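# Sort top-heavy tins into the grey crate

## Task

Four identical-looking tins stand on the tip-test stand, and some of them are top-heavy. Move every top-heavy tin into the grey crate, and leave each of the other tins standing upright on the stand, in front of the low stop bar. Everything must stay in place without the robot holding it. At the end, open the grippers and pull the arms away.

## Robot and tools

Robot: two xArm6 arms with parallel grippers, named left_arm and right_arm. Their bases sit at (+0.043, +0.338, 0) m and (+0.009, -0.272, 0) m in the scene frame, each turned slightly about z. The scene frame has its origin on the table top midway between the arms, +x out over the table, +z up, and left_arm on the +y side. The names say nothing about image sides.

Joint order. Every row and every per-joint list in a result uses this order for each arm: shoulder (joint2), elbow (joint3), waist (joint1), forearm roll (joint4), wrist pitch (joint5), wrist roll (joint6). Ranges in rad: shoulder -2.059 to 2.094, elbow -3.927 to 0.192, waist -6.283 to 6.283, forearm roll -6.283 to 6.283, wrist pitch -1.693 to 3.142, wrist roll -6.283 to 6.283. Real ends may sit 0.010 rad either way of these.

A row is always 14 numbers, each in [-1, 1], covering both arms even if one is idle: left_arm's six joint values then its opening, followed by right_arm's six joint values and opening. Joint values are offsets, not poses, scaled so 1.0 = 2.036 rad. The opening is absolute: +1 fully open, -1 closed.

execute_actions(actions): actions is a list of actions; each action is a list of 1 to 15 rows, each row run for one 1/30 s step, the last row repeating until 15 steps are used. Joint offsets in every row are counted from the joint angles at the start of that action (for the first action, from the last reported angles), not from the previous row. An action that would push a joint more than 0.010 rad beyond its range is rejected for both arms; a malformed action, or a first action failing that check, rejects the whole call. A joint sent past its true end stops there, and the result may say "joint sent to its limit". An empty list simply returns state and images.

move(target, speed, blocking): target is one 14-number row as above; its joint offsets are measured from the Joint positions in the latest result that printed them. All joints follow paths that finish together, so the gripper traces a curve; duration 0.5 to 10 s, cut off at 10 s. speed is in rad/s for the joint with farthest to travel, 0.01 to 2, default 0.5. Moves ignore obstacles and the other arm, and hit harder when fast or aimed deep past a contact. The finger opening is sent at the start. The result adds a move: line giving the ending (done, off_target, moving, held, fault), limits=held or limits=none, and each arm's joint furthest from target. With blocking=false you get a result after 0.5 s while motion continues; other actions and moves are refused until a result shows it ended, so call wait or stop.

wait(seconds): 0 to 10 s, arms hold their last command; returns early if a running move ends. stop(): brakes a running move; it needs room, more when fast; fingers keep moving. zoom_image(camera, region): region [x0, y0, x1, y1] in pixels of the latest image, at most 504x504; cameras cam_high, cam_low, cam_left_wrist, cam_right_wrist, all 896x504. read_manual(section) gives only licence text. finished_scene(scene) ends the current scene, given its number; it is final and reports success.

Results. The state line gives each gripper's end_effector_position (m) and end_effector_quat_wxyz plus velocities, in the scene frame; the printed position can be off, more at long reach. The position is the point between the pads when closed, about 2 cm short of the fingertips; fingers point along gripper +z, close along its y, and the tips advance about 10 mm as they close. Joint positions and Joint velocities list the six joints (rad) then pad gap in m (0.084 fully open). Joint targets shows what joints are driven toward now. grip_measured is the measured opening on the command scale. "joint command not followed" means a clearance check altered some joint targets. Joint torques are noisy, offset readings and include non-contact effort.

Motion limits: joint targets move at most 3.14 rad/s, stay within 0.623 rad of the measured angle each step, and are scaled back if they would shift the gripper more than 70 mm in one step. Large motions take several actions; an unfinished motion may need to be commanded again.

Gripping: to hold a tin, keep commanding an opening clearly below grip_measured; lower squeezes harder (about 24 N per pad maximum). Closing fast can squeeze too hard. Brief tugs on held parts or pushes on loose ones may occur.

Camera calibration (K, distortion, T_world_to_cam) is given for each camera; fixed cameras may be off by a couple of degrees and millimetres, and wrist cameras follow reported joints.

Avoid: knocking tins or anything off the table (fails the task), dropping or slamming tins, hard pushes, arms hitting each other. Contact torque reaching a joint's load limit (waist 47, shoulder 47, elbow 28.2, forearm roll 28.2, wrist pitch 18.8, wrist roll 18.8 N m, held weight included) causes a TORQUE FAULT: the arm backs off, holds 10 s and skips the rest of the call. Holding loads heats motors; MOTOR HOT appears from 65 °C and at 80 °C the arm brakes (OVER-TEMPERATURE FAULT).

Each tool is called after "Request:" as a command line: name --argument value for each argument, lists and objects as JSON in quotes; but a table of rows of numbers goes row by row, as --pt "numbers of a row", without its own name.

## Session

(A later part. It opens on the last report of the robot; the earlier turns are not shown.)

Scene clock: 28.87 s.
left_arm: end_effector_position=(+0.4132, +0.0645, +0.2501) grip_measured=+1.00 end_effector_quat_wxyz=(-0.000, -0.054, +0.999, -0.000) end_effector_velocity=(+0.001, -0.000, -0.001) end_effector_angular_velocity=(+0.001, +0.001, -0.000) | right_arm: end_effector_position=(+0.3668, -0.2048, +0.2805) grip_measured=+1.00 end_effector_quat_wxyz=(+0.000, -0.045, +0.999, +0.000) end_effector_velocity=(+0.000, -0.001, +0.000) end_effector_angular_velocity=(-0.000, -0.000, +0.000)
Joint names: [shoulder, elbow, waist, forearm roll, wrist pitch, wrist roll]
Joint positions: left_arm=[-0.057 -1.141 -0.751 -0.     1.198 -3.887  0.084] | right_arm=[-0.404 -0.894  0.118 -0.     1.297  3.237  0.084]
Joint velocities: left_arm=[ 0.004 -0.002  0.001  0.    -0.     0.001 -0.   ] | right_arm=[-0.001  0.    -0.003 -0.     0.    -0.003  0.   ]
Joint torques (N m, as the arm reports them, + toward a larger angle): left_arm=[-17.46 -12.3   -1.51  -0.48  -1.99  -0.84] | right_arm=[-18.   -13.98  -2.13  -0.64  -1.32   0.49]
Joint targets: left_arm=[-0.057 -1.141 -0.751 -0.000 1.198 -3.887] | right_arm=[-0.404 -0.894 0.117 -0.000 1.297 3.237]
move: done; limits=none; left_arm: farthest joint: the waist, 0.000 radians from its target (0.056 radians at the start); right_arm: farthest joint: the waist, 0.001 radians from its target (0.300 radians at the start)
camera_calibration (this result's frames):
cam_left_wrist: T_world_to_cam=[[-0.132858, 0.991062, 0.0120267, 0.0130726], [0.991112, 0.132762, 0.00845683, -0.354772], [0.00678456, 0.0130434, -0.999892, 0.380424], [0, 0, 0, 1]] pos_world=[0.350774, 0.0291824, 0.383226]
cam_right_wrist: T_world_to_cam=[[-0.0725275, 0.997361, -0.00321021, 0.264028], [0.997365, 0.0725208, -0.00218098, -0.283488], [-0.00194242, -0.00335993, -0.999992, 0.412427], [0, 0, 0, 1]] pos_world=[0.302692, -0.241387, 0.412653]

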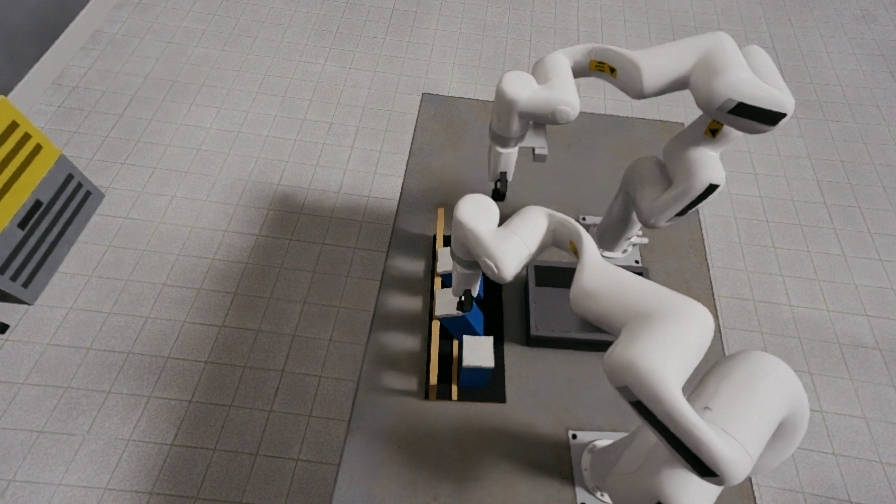

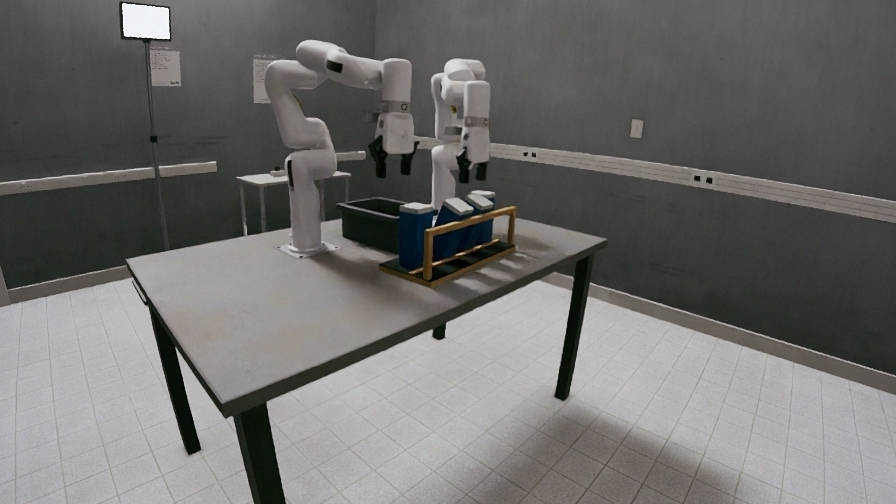

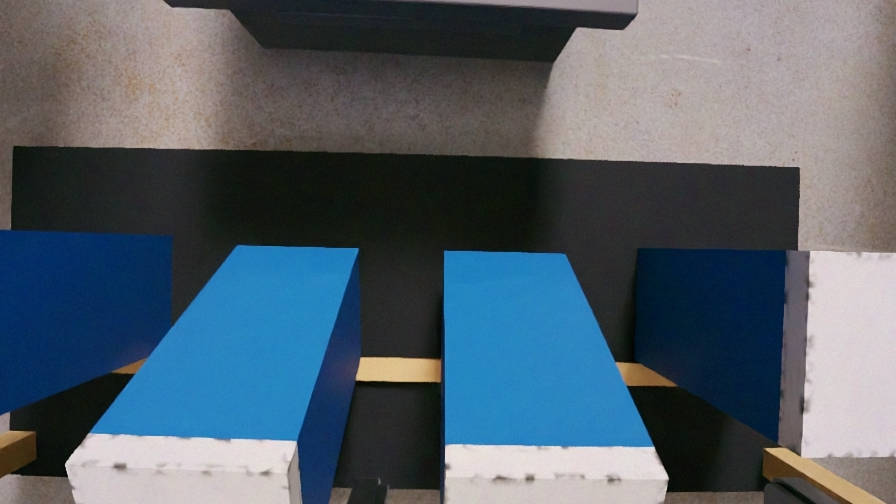

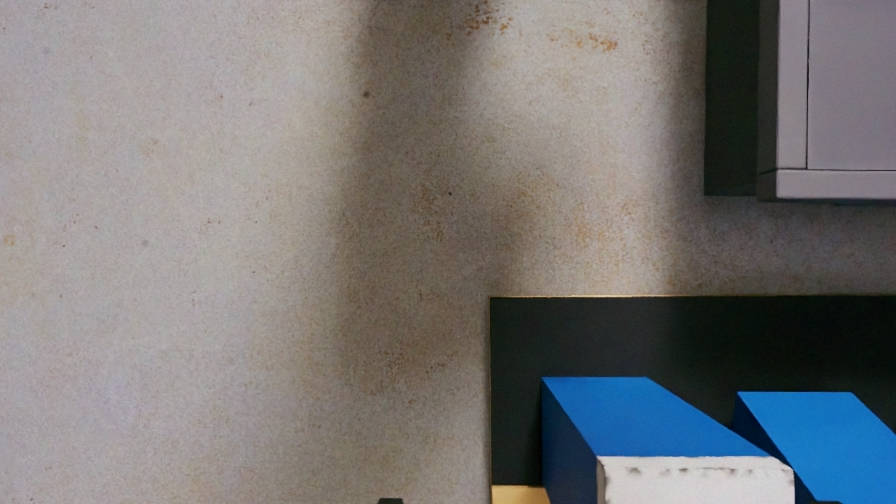

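Request:
move --target '[0.0517,0.0867,0.0110,0,-0.1385,0.0111,1,0,0,0,0,0,0,1]' --speed 0.3

Request:
zoom_image --camera "cam_low" --region '[360, 120, 560, 290]'

Scene clock: 31.67 s.
left_arm: end_effector_position=(+0.4209, +0.0716, +0.1507) grip_measured=+1.00 end_effector_quat_wxyz=(+0.000, -0.054, +0.999, -0.000) end_effector_velocity=(-0.001, +0.000, -0.002) end_effector_angular_velocity=(+0.001, +0.002, +0.000) | right_arm: end_effector_position=(+0.3668, -0.2048, +0.2805) grip_measured=+1.00 end_effector_quat_wxyz=(+0.000, -0.045, +0.999, +0.000) end_effector_velocity=(-0.000, +0.000, -0.001) end_effector_angular_velocity=(-0.000, +0.002, +0.003)
Joint names: [shoulder, elbow, waist, forearm roll, wrist pitch, wrist roll]
Joint positions: left_arm=[ 0.047 -0.965 -0.729 -0.     0.916 -3.864  0.084] | right_arm=[-0.404 -0.894  0.118 -0.     1.297  3.237  0.084]
Joint velocities: left_arm=[ 0.002  0.003  0.    -0.    -0.003  0.     0.   ] | right_arm=[ 0.001  0.001  0.001 -0.    -0.    -0.002 -0.   ]
Joint torques (N m, as the arm reports them, + toward a larger angle): left_arm=[-17.83 -11.16  -1.67  -0.31  -1.82  -0.89] | right_arm=[-17.96 -13.87  -2.1   -0.51  -1.29   0.42]
Joint targets: left_arm=[0.048 -0.964 -0.729 -0.000 0.916 -3.864] | right_arm=[-0.404 -0.894 0.118 -0.000 1.297 3.237]
move: done; limits=none; left_arm: farthest joint: the shoulder, 0.001 radians from its target (0.105 radians at the start); right_arm: farthest joint: the waist, 0.000 radians from its target (0.001 radians at the start)
camera_calibration (this result's frames):
cam_left_wrist: T_world_to_cam=[[-0.132665, 0.991099, 0.0110964, 0.00826995], [0.99113, 0.132563, 0.00944116, -0.362638], [0.00788614, 0.0122505, -0.999894, 0.280458], [0, 0, 0, 1]] pos_world=[0.358307, 0.0364403, 0.28376]
cam_right_wrist: T_world_to_cam=[[-0.0725269, 0.997361, -0.00321033, 0.264028], [0.997365, 0.0725202, -0.0021812, -0.283489], [-0.00194263, -0.00336007, -0.999992, 0.412427], [0, 0, 0, 1]] pos_world=[0.302692, -0.241387, 0.412653]

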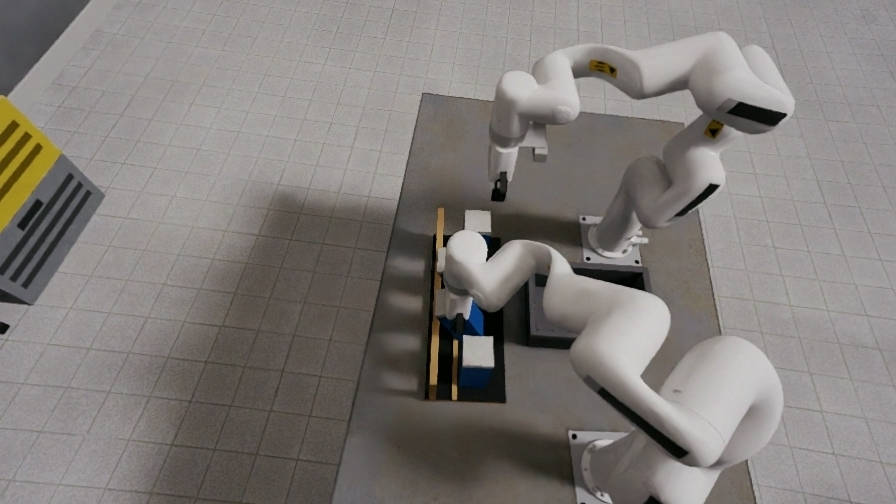

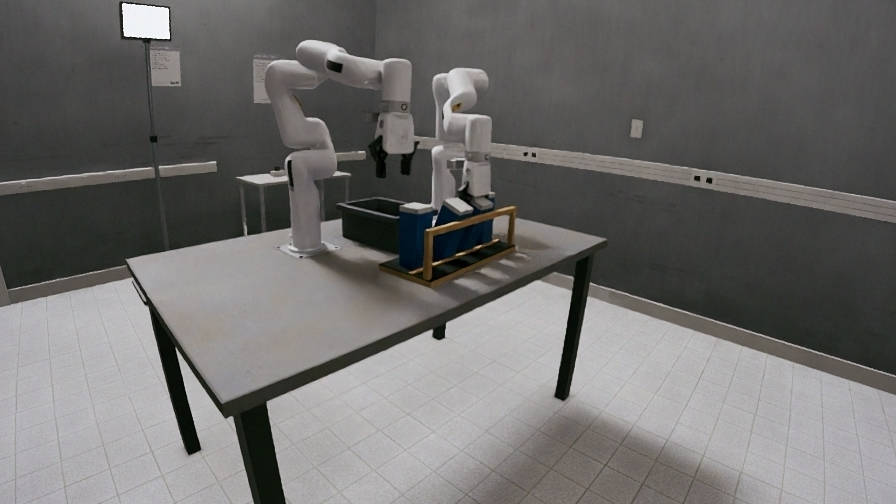

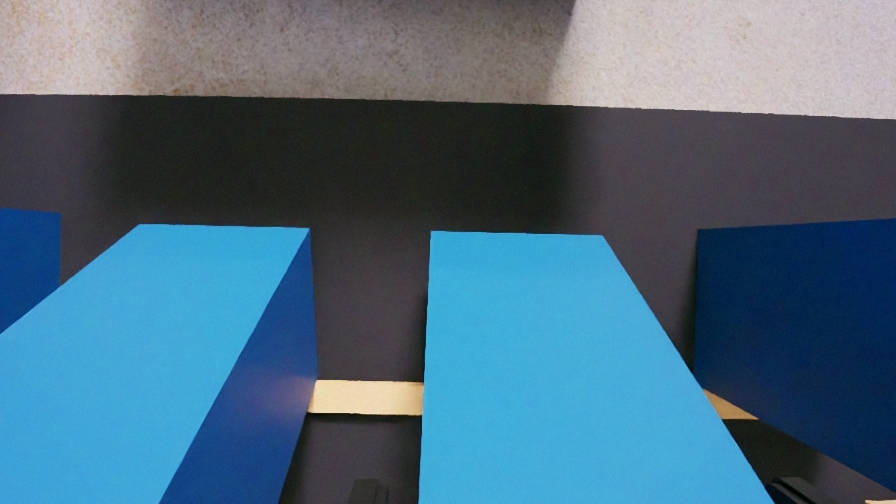

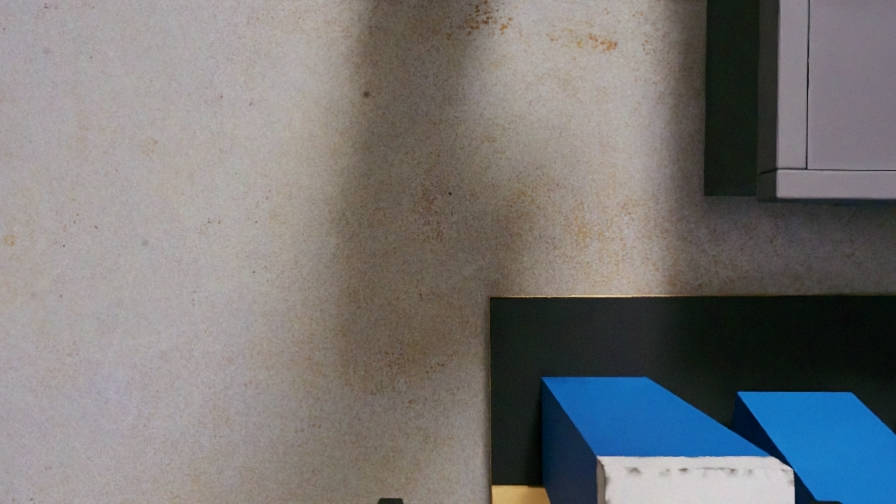

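Region (360, 120, 560, 290) of cam_low's 896x504 image, scaled by 2.520, with more detail than that image has; it fills the top 428 rows of this view, and the rest is white.

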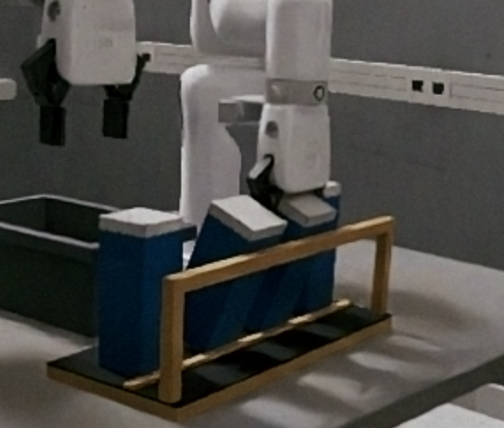

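Request:
execute_actions --actions '[[[0,0,0,0,0,0,-0.3,0,0,0,0,0,0,1]],[[0,0,0,0,0,0,-0.3,0,0,0,0,0,0,1]]]'

Scene clock: 32.87 s.
left_arm: end_effector_position=(+0.4212, +0.0711, +0.1516) grip_measured=+0.73 end_effector_quat_wxyz=(+0.001, -0.054, +0.999, -0.001) end_effector_velocity=(-0.000, +0.000, -0.000) end_effector_angular_velocity=(+0.000, +0.001, +0.000) | right_arm: end_effector_position=(+0.3668, -0.2048, +0.2805) grip_measured=+1.00 end_effector_quat_wxyz=(+0.000, -0.045, +0.999, +0.000) end_effector_velocity=(+0.000, +0.000, +0.001) end_effector_angular_velocity=(+0.001, -0.001, -0.001)
Joint names: [shoulder, elbow, waist, forearm roll, wrist pitch, wrist roll]
Joint positions: left_arm=[ 0.046 -0.966 -0.729 -0.     0.916 -3.865  0.074] | right_arm=[-0.404 -0.894  0.118 -0.     1.297  3.237  0.084]
Joint velocities: left_arm=[ 0.     0.001  0.    -0.    -0.     0.     0.   ] | right_arm=[-0.001 -0.002  0.001  0.001  0.001  0.002 -0.   ]
Joint torques (N m, as the arm reports them, + toward a larger angle): left_arm=[-13.16  -8.9    0.46   0.28  -2.06  -0.39] | right_arm=[-17.86 -14.01  -2.    -0.6   -1.26   0.41]
Joint targets: left_arm=[0.046 -0.966 -0.729 -0.000 0.916 -3.865] | right_arm=[-0.404 -0.894 0.118 -0.000 1.297 3.237]
camera_calibration (this result's frames):
cam_left_wrist: T_world_to_cam=[[-0.132468, 0.991142, 0.0094639, 0.0089868], [0.991141, 0.132364, 0.0108755, -0.363063], [0.00952648, 0.0108207, -0.999896, 0.280826], [0, 0, 0, 1]] pos_world=[0.358362, 0.0361107, 0.28466]
cam_right_wrist: T_world_to_cam=[[-0.072527, 0.997361, -0.00321034, 0.264028], [0.997365, 0.0725202, -0.00218116, -0.283489], [-0.00194259, -0.00336007, -0.999992, 0.412427], [0, 0, 0, 1]] pos_world=[0.302692, -0.241387, 0.412653]

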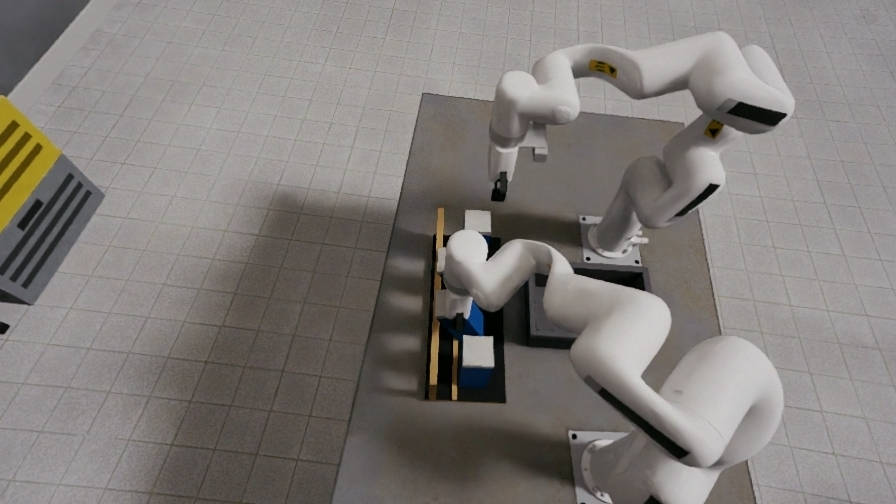

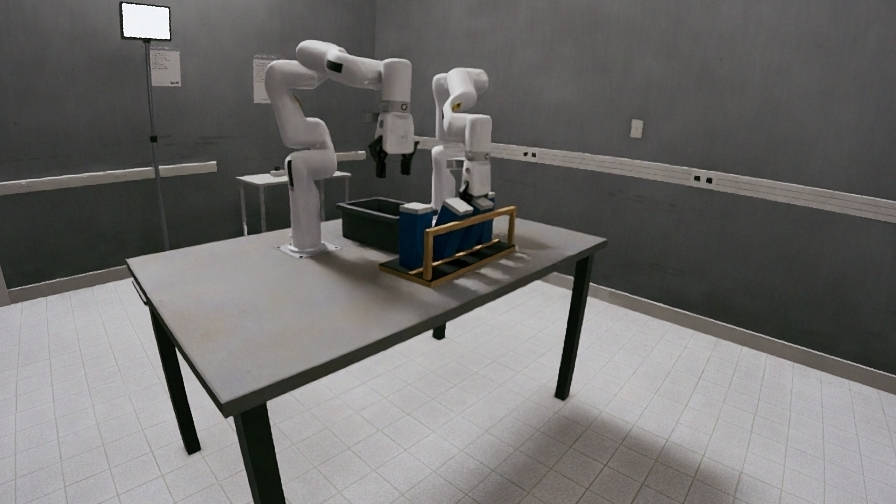

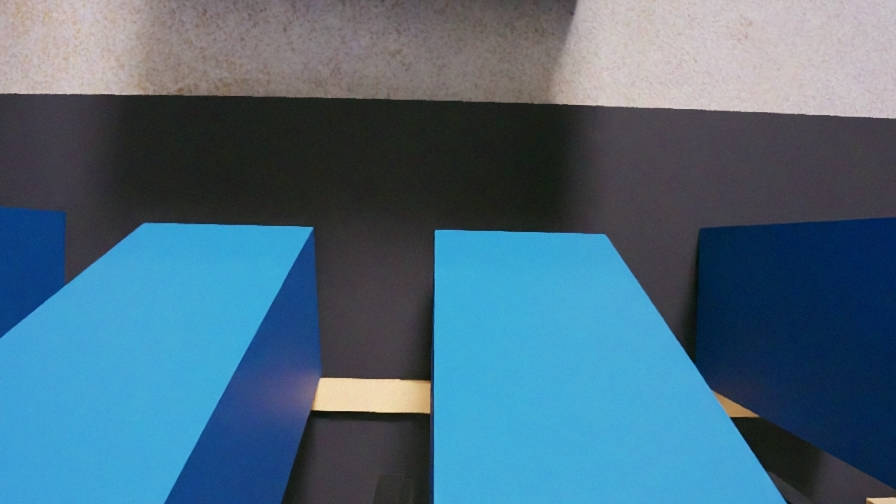

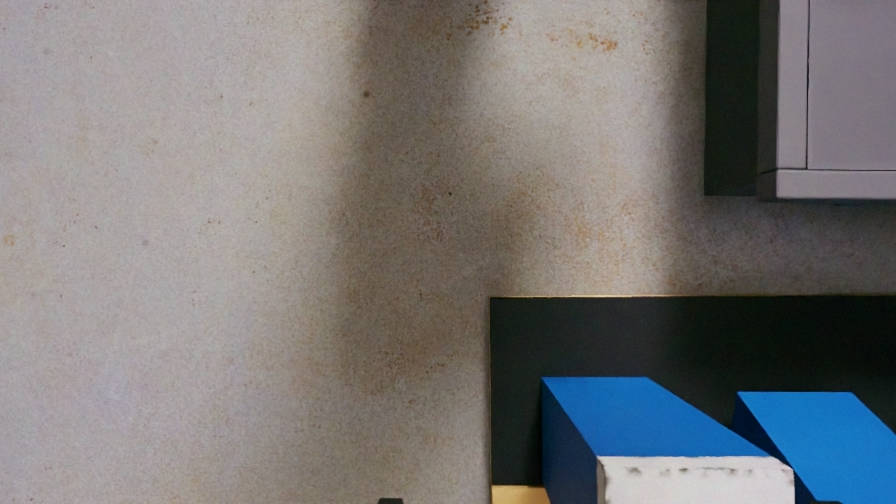

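Request:
move --target '[-0.0545,-0.1518,0,0,0.2083,0,-1,0,0,0,0,0,0,1]' --speed 0.4

Request:
zoom_image --camera "cam_low" --region '[360, 60, 600, 290]'

Scene clock: 40.17 s.
left_arm: end_effector_position=(+0.4204, +0.0716, +0.2996) grip_measured=+0.52 end_effector_quat_wxyz=(-0.001, -0.054, +0.999, +0.000) end_effector_velocity=(+0.000, -0.000, +0.002) end_effector_angular_velocity=(-0.001, -0.003, -0.000) | right_arm: end_effector_position=(+0.3668, -0.2048, +0.2805) grip_measured=+1.00 end_effector_quat_wxyz=(+0.000, -0.045, +0.999, +0.000) end_effector_velocity=(-0.000, +0.000, +0.000) end_effector_angular_velocity=(-0.000, -0.001, +0.001)
Joint names: [shoulder, elbow, waist, forearm roll, wrist pitch, wrist roll]
Joint positions: left_arm=[-0.064 -1.275 -0.729 -0.     1.34  -3.865  0.066] | right_arm=[-0.404 -0.894  0.118 -0.     1.297  3.237  0.084]
Joint velocities: left_arm=[-0.002 -0.003 -0.     0.     0.001  0.     0.   ] | right_arm=[-0.001  0.     0.001 -0.    -0.     0.001  0.   ]
Joint torques (N m, as the arm reports them, + toward a larger angle): left_arm=[-18.36 -13.35  -2.01  -0.88  -2.32  -0.86] | right_arm=[-17.84 -14.03  -1.87  -0.57  -1.28   0.48]
Joint targets: left_arm=[-0.065 -1.275 -0.729 -0.000 1.340 -3.865] | right_arm=[-0.404 -0.894 0.118 -0.000 1.297 3.237]
move: done; limits=none; left_arm: farthest joint: the shoulder, 0.001 radians from its target (0.111 radians at the start); right_arm: farthest joint: the waist, 0.000 radians from its target (0.000 radians at the start)
camera_calibration (this result's frames):
cam_left_wrist: T_world_to_cam=[[-0.132247, 0.991138, 0.0124948, 0.00596926], [0.9912, 0.132161, 0.00748681, -0.362952], [0.00576913, 0.013375, -0.999894, 0.430169], [0, 0, 0, 1]] pos_world=[0.358066, 0.0362984, 0.432766]
cam_right_wrist: T_world_to_cam=[[-0.072527, 0.997361, -0.00321038, 0.264028], [0.997365, 0.0725202, -0.00218117, -0.283489], [-0.00194259, -0.00336011, -0.999992, 0.412427], [0, 0, 0, 1]] pos_world=[0.302692, -0.241387, 0.412653]

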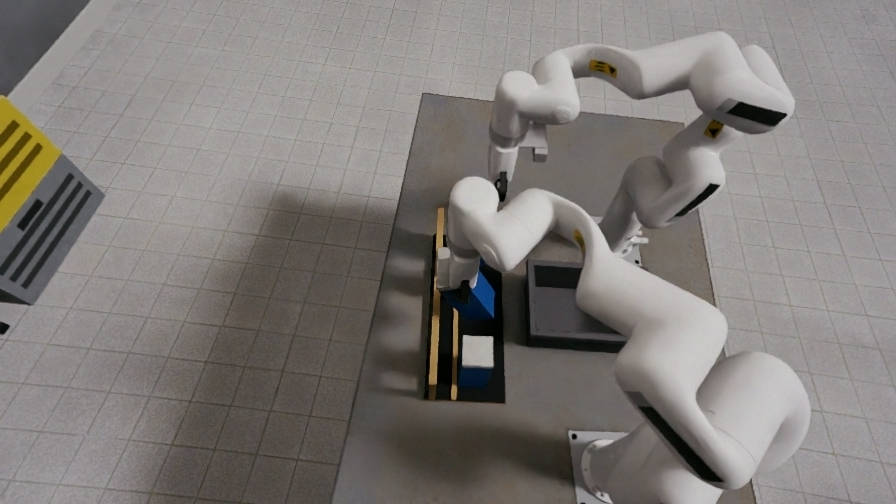

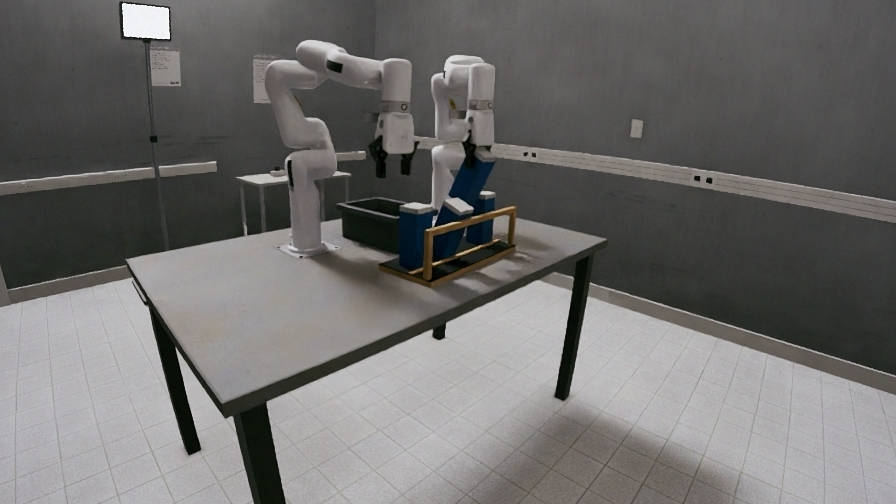

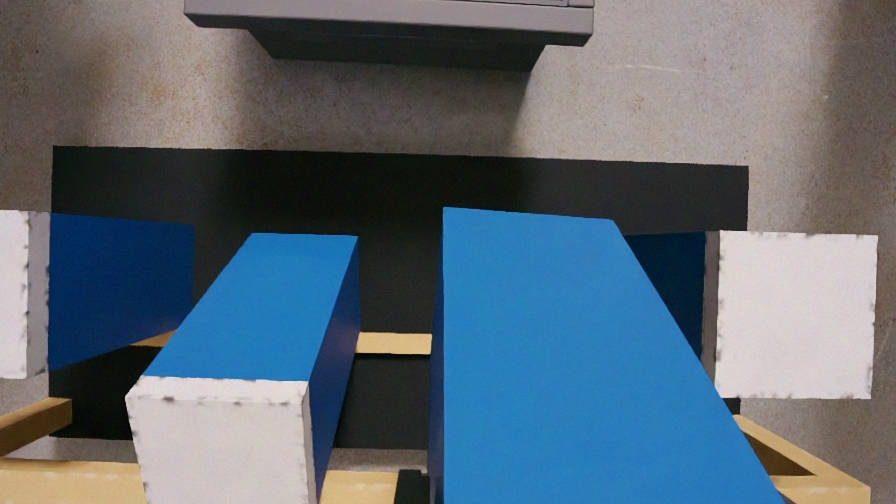

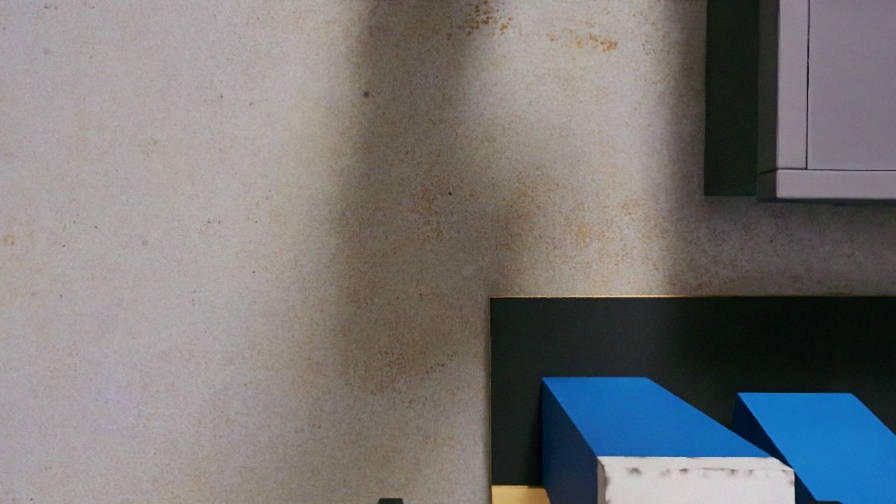

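Region (360, 60, 600, 290) of cam_low's 896x504 image, scaled by 2.100, with more detail than that image has; it fills the top 483 rows of this view, and the rest is white.

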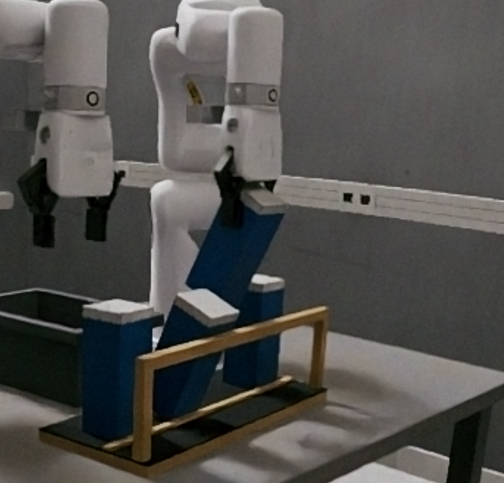

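Request:
move --target '[-0.4404,0.4136,-0.4303,0,-0.2045,0.3553,-1,0,0,0,0,0,0,1]' --speed 0.7

Request:
zoom_image --camera "cam_low" --region '[300, 60, 540, 290]'

Scene clock: 43.73 s.
left_arm: end_effector_position=(+0.0695, +0.0094, +0.2999) grip_measured=+0.52 end_effector_quat_wxyz=(+0.171, +0.660, +0.715, -0.158) end_effector_velocity=(-0.001, +0.001, -0.001) end_effector_angular_velocity=(+0.001, +0.000, -0.005) | right_arm: end_effector_position=(+0.3668, -0.2048, +0.2805) grip_measured=+1.00 end_effector_quat_wxyz=(+0.000, -0.045, +0.999, +0.000) end_effector_velocity=(-0.001, -0.000, -0.000) end_effector_angular_velocity=(-0.000, +0.002, +0.001)
Joint names: [shoulder, elbow, waist, forearm roll, wrist pitch, wrist roll]
Joint positions: left_arm=[-0.96  -0.433 -1.605 -0.     0.924 -3.141  0.066] | right_arm=[-0.404 -0.894  0.118 -0.     1.297  3.237  0.084]
Joint velocities: left_arm=[-0.003  0.004 -0.004 -0.001 -0.     0.002 -0.   ] | right_arm=[-0.     0.001  0.     0.     0.002 -0.001 -0.   ]
Joint torques (N m, as the arm reports them, + toward a larger angle): left_arm=[ -3.42 -14.2   -1.62  -0.55  -3.82  -0.85] | right_arm=[-17.91 -13.97  -2.05  -0.66  -1.27   0.44]
Joint targets: left_arm=[-0.961 -0.433 -1.605 -0.000 0.924 -3.141] | right_arm=[-0.404 -0.894 0.118 -0.000 1.297 3.237]
move: done; limits=none; left_arm: farthest joint: the waist, 0.000 radians from its target (0.875 radians at the start); right_arm: farthest joint: the waist, 0.000 radians from its target (0.000 radians at the start)
camera_calibration (this result's frames):
cam_left_wrist: T_world_to_cam=[[0.994204, 0.107507, -0.000827167, -0.0448005], [0.0958359, -0.882733, 0.459998, -0.0708782], [0.0487228, -0.457411, -0.88792, 0.401257], [0, 0, 0, 1]] pos_world=[0.0317831, 0.125789, 0.388851]
cam_right_wrist: T_world_to_cam=[[-0.0725273, 0.997361, -0.00321048, 0.264028], [0.997365, 0.0725205, -0.00218099, -0.283489], [-0.0019424, -0.0033602, -0.999992, 0.412427], [0, 0, 0, 1]] pos_world=[0.302692, -0.241387, 0.412653]

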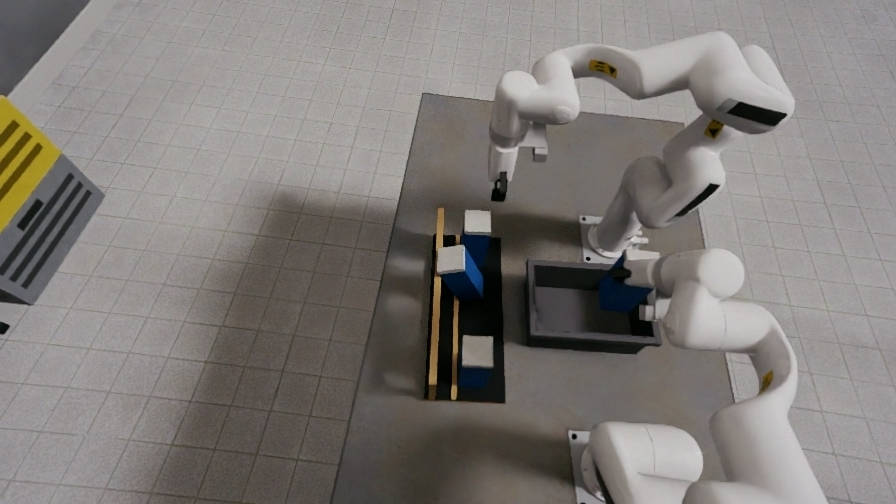

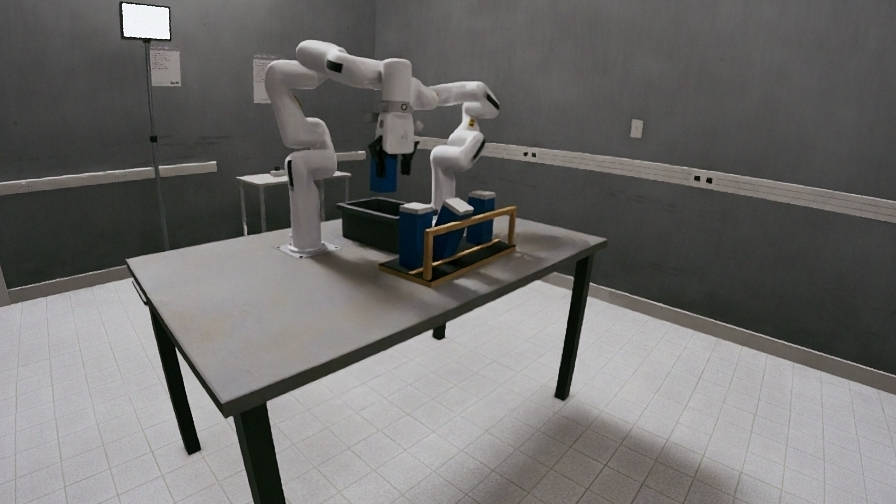

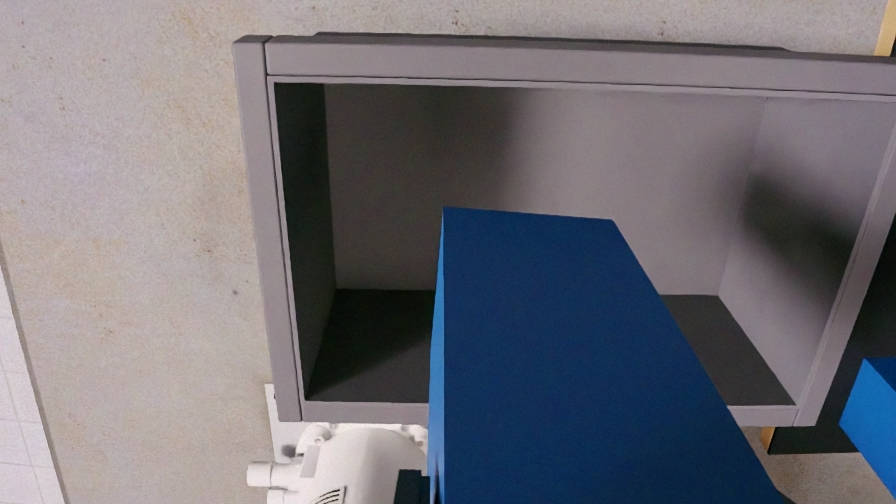

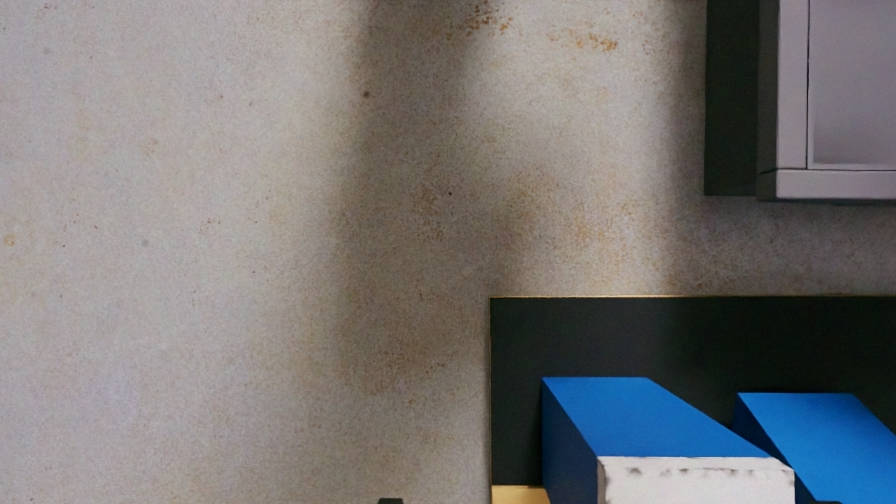

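Region (300, 60, 540, 290) of cam_low's 896x504 image, scaled by 2.100, with more detail than that image has; it fills the top 483 rows of this view, and the rest is white.

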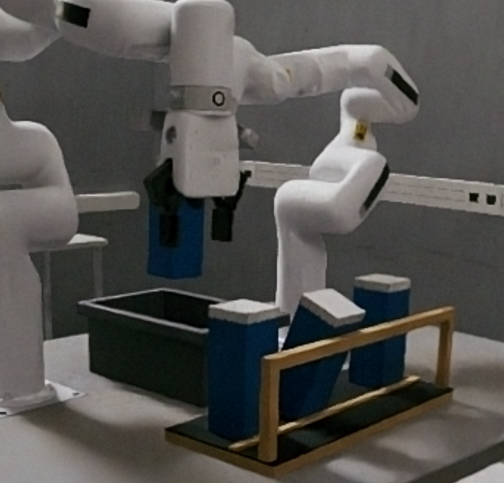

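Request:
move --target '[0.0796,0.1768,0,0,-0.2569,0,-1,0.2239,-0.1969,0.1604,0,-0.0265,0.1681,1]' --speed 0.4

Scene clock: 46.67 s.
left_arm: end_effector_position=(+0.0694, +0.0119, +0.1533) grip_measured=+0.52 end_effector_quat_wxyz=(+0.171, +0.659, +0.715, -0.158) end_effector_velocity=(-0.000, +0.001, -0.002) end_effector_angular_velocity=(+0.004, +0.001, +0.000) | right_arm: end_effector_position=(+0.4387, -0.0305, +0.2601) grip_measured=+1.00 end_effector_quat_wxyz=(-0.000, -0.038, +0.999, -0.000) end_effector_velocity=(-0.000, +0.001, -0.001) end_effector_angular_velocity=(-0.002, +0.002, +0.001)
Joint names: [shoulder, elbow, waist, forearm roll, wrist pitch, wrist roll]
Joint positions: left_arm=[-0.799 -0.074 -1.605 -0.     0.401 -3.141  0.066] | right_arm=[ 0.051 -1.294  0.444 -0.     1.243  3.579  0.084]
Joint velocities: left_arm=[ 0.002  0.004  0.    -0.    -0.002  0.     0.   ] | right_arm=[ 0.003 -0.001  0.002 -0.001  0.001  0.001  0.   ]
Joint torques (N m, as the arm reports them, + toward a larger angle): left_arm=[ -4.58 -13.01  -1.5   -0.62  -3.86  -0.84] | right_arm=[-30.18 -14.02  -2.07  -0.48  -1.3    0.49]
Joint targets: left_arm=[-0.798 -0.073 -1.605 -0.000 0.401 -3.141] | right_arm=[0.052 -1.295 0.444 -0.000 1.243 3.579]
move: done; limits=none; left_arm: farthest joint: the shoulder, 0.001 radians from its target (0.163 radians at the start); right_arm: farthest joint: the waist, 0.001 radians from its target (0.327 radians at the start)
camera_calibration (this result's frames):
cam_left_wrist: T_world_to_cam=[[0.994181, 0.107719, -0.000769031, -0.0450556], [0.095928, -0.882062, 0.461264, -0.00147341], [0.0490087, -0.458654, -0.887263, 0.272048], [0, 0, 0, 1]] pos_world=[0.0316021, 0.12833, 0.242023]
cam_right_wrist: T_world_to_cam=[[-0.0566838, 0.998387, -0.00336143, 0.0883792], [0.998388, 0.056674, -0.00294059, -0.368602], [-0.00274534, -0.00352269, -0.99999, 0.393059], [0, 0, 0, 1]] pos_world=[0.374097, -0.0659618, 0.392269]

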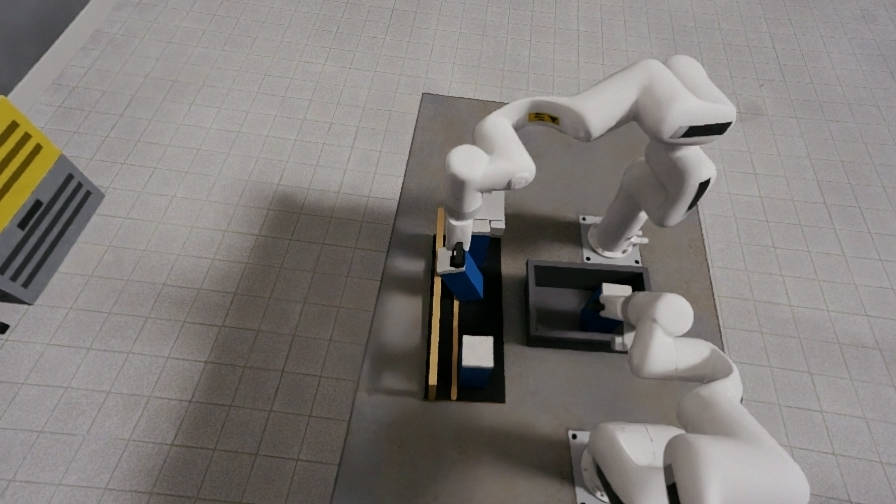

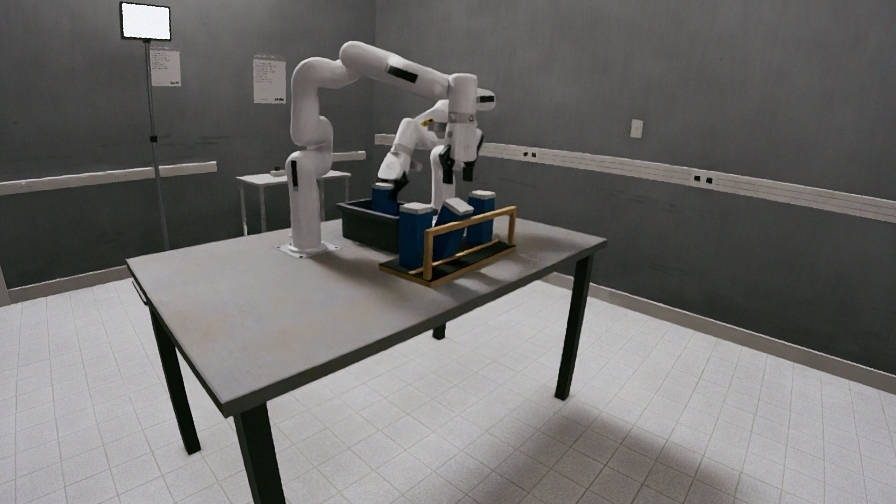

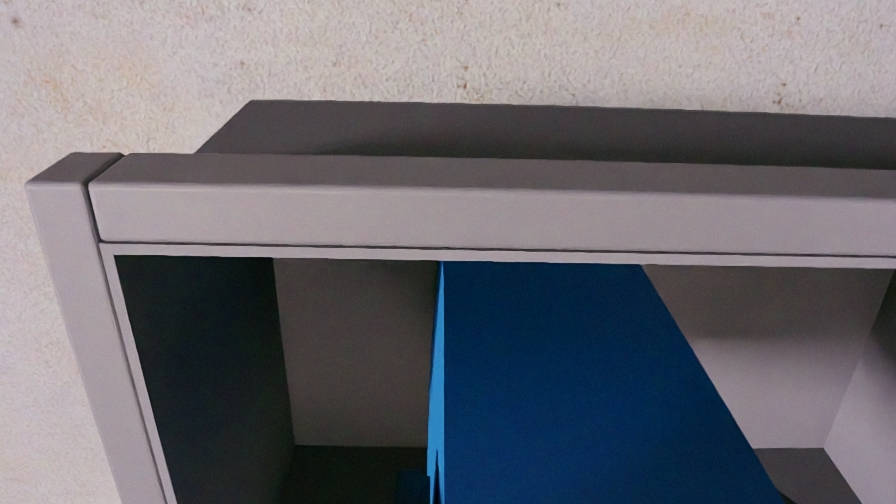

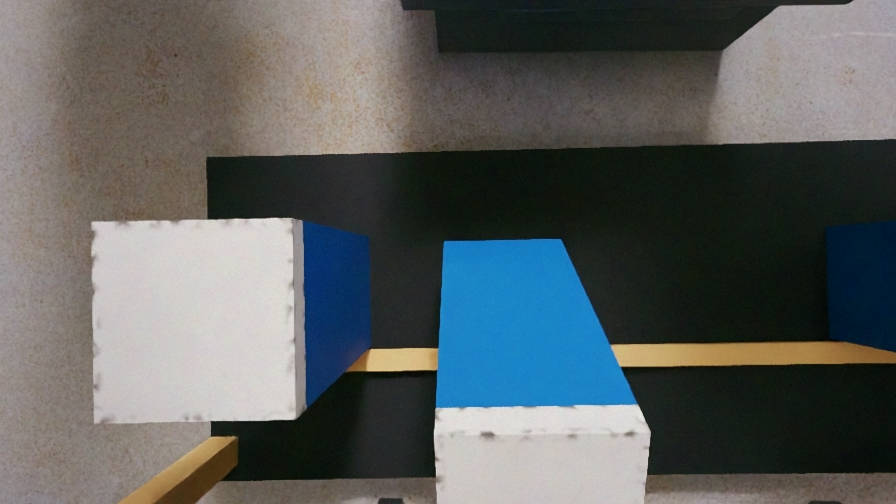

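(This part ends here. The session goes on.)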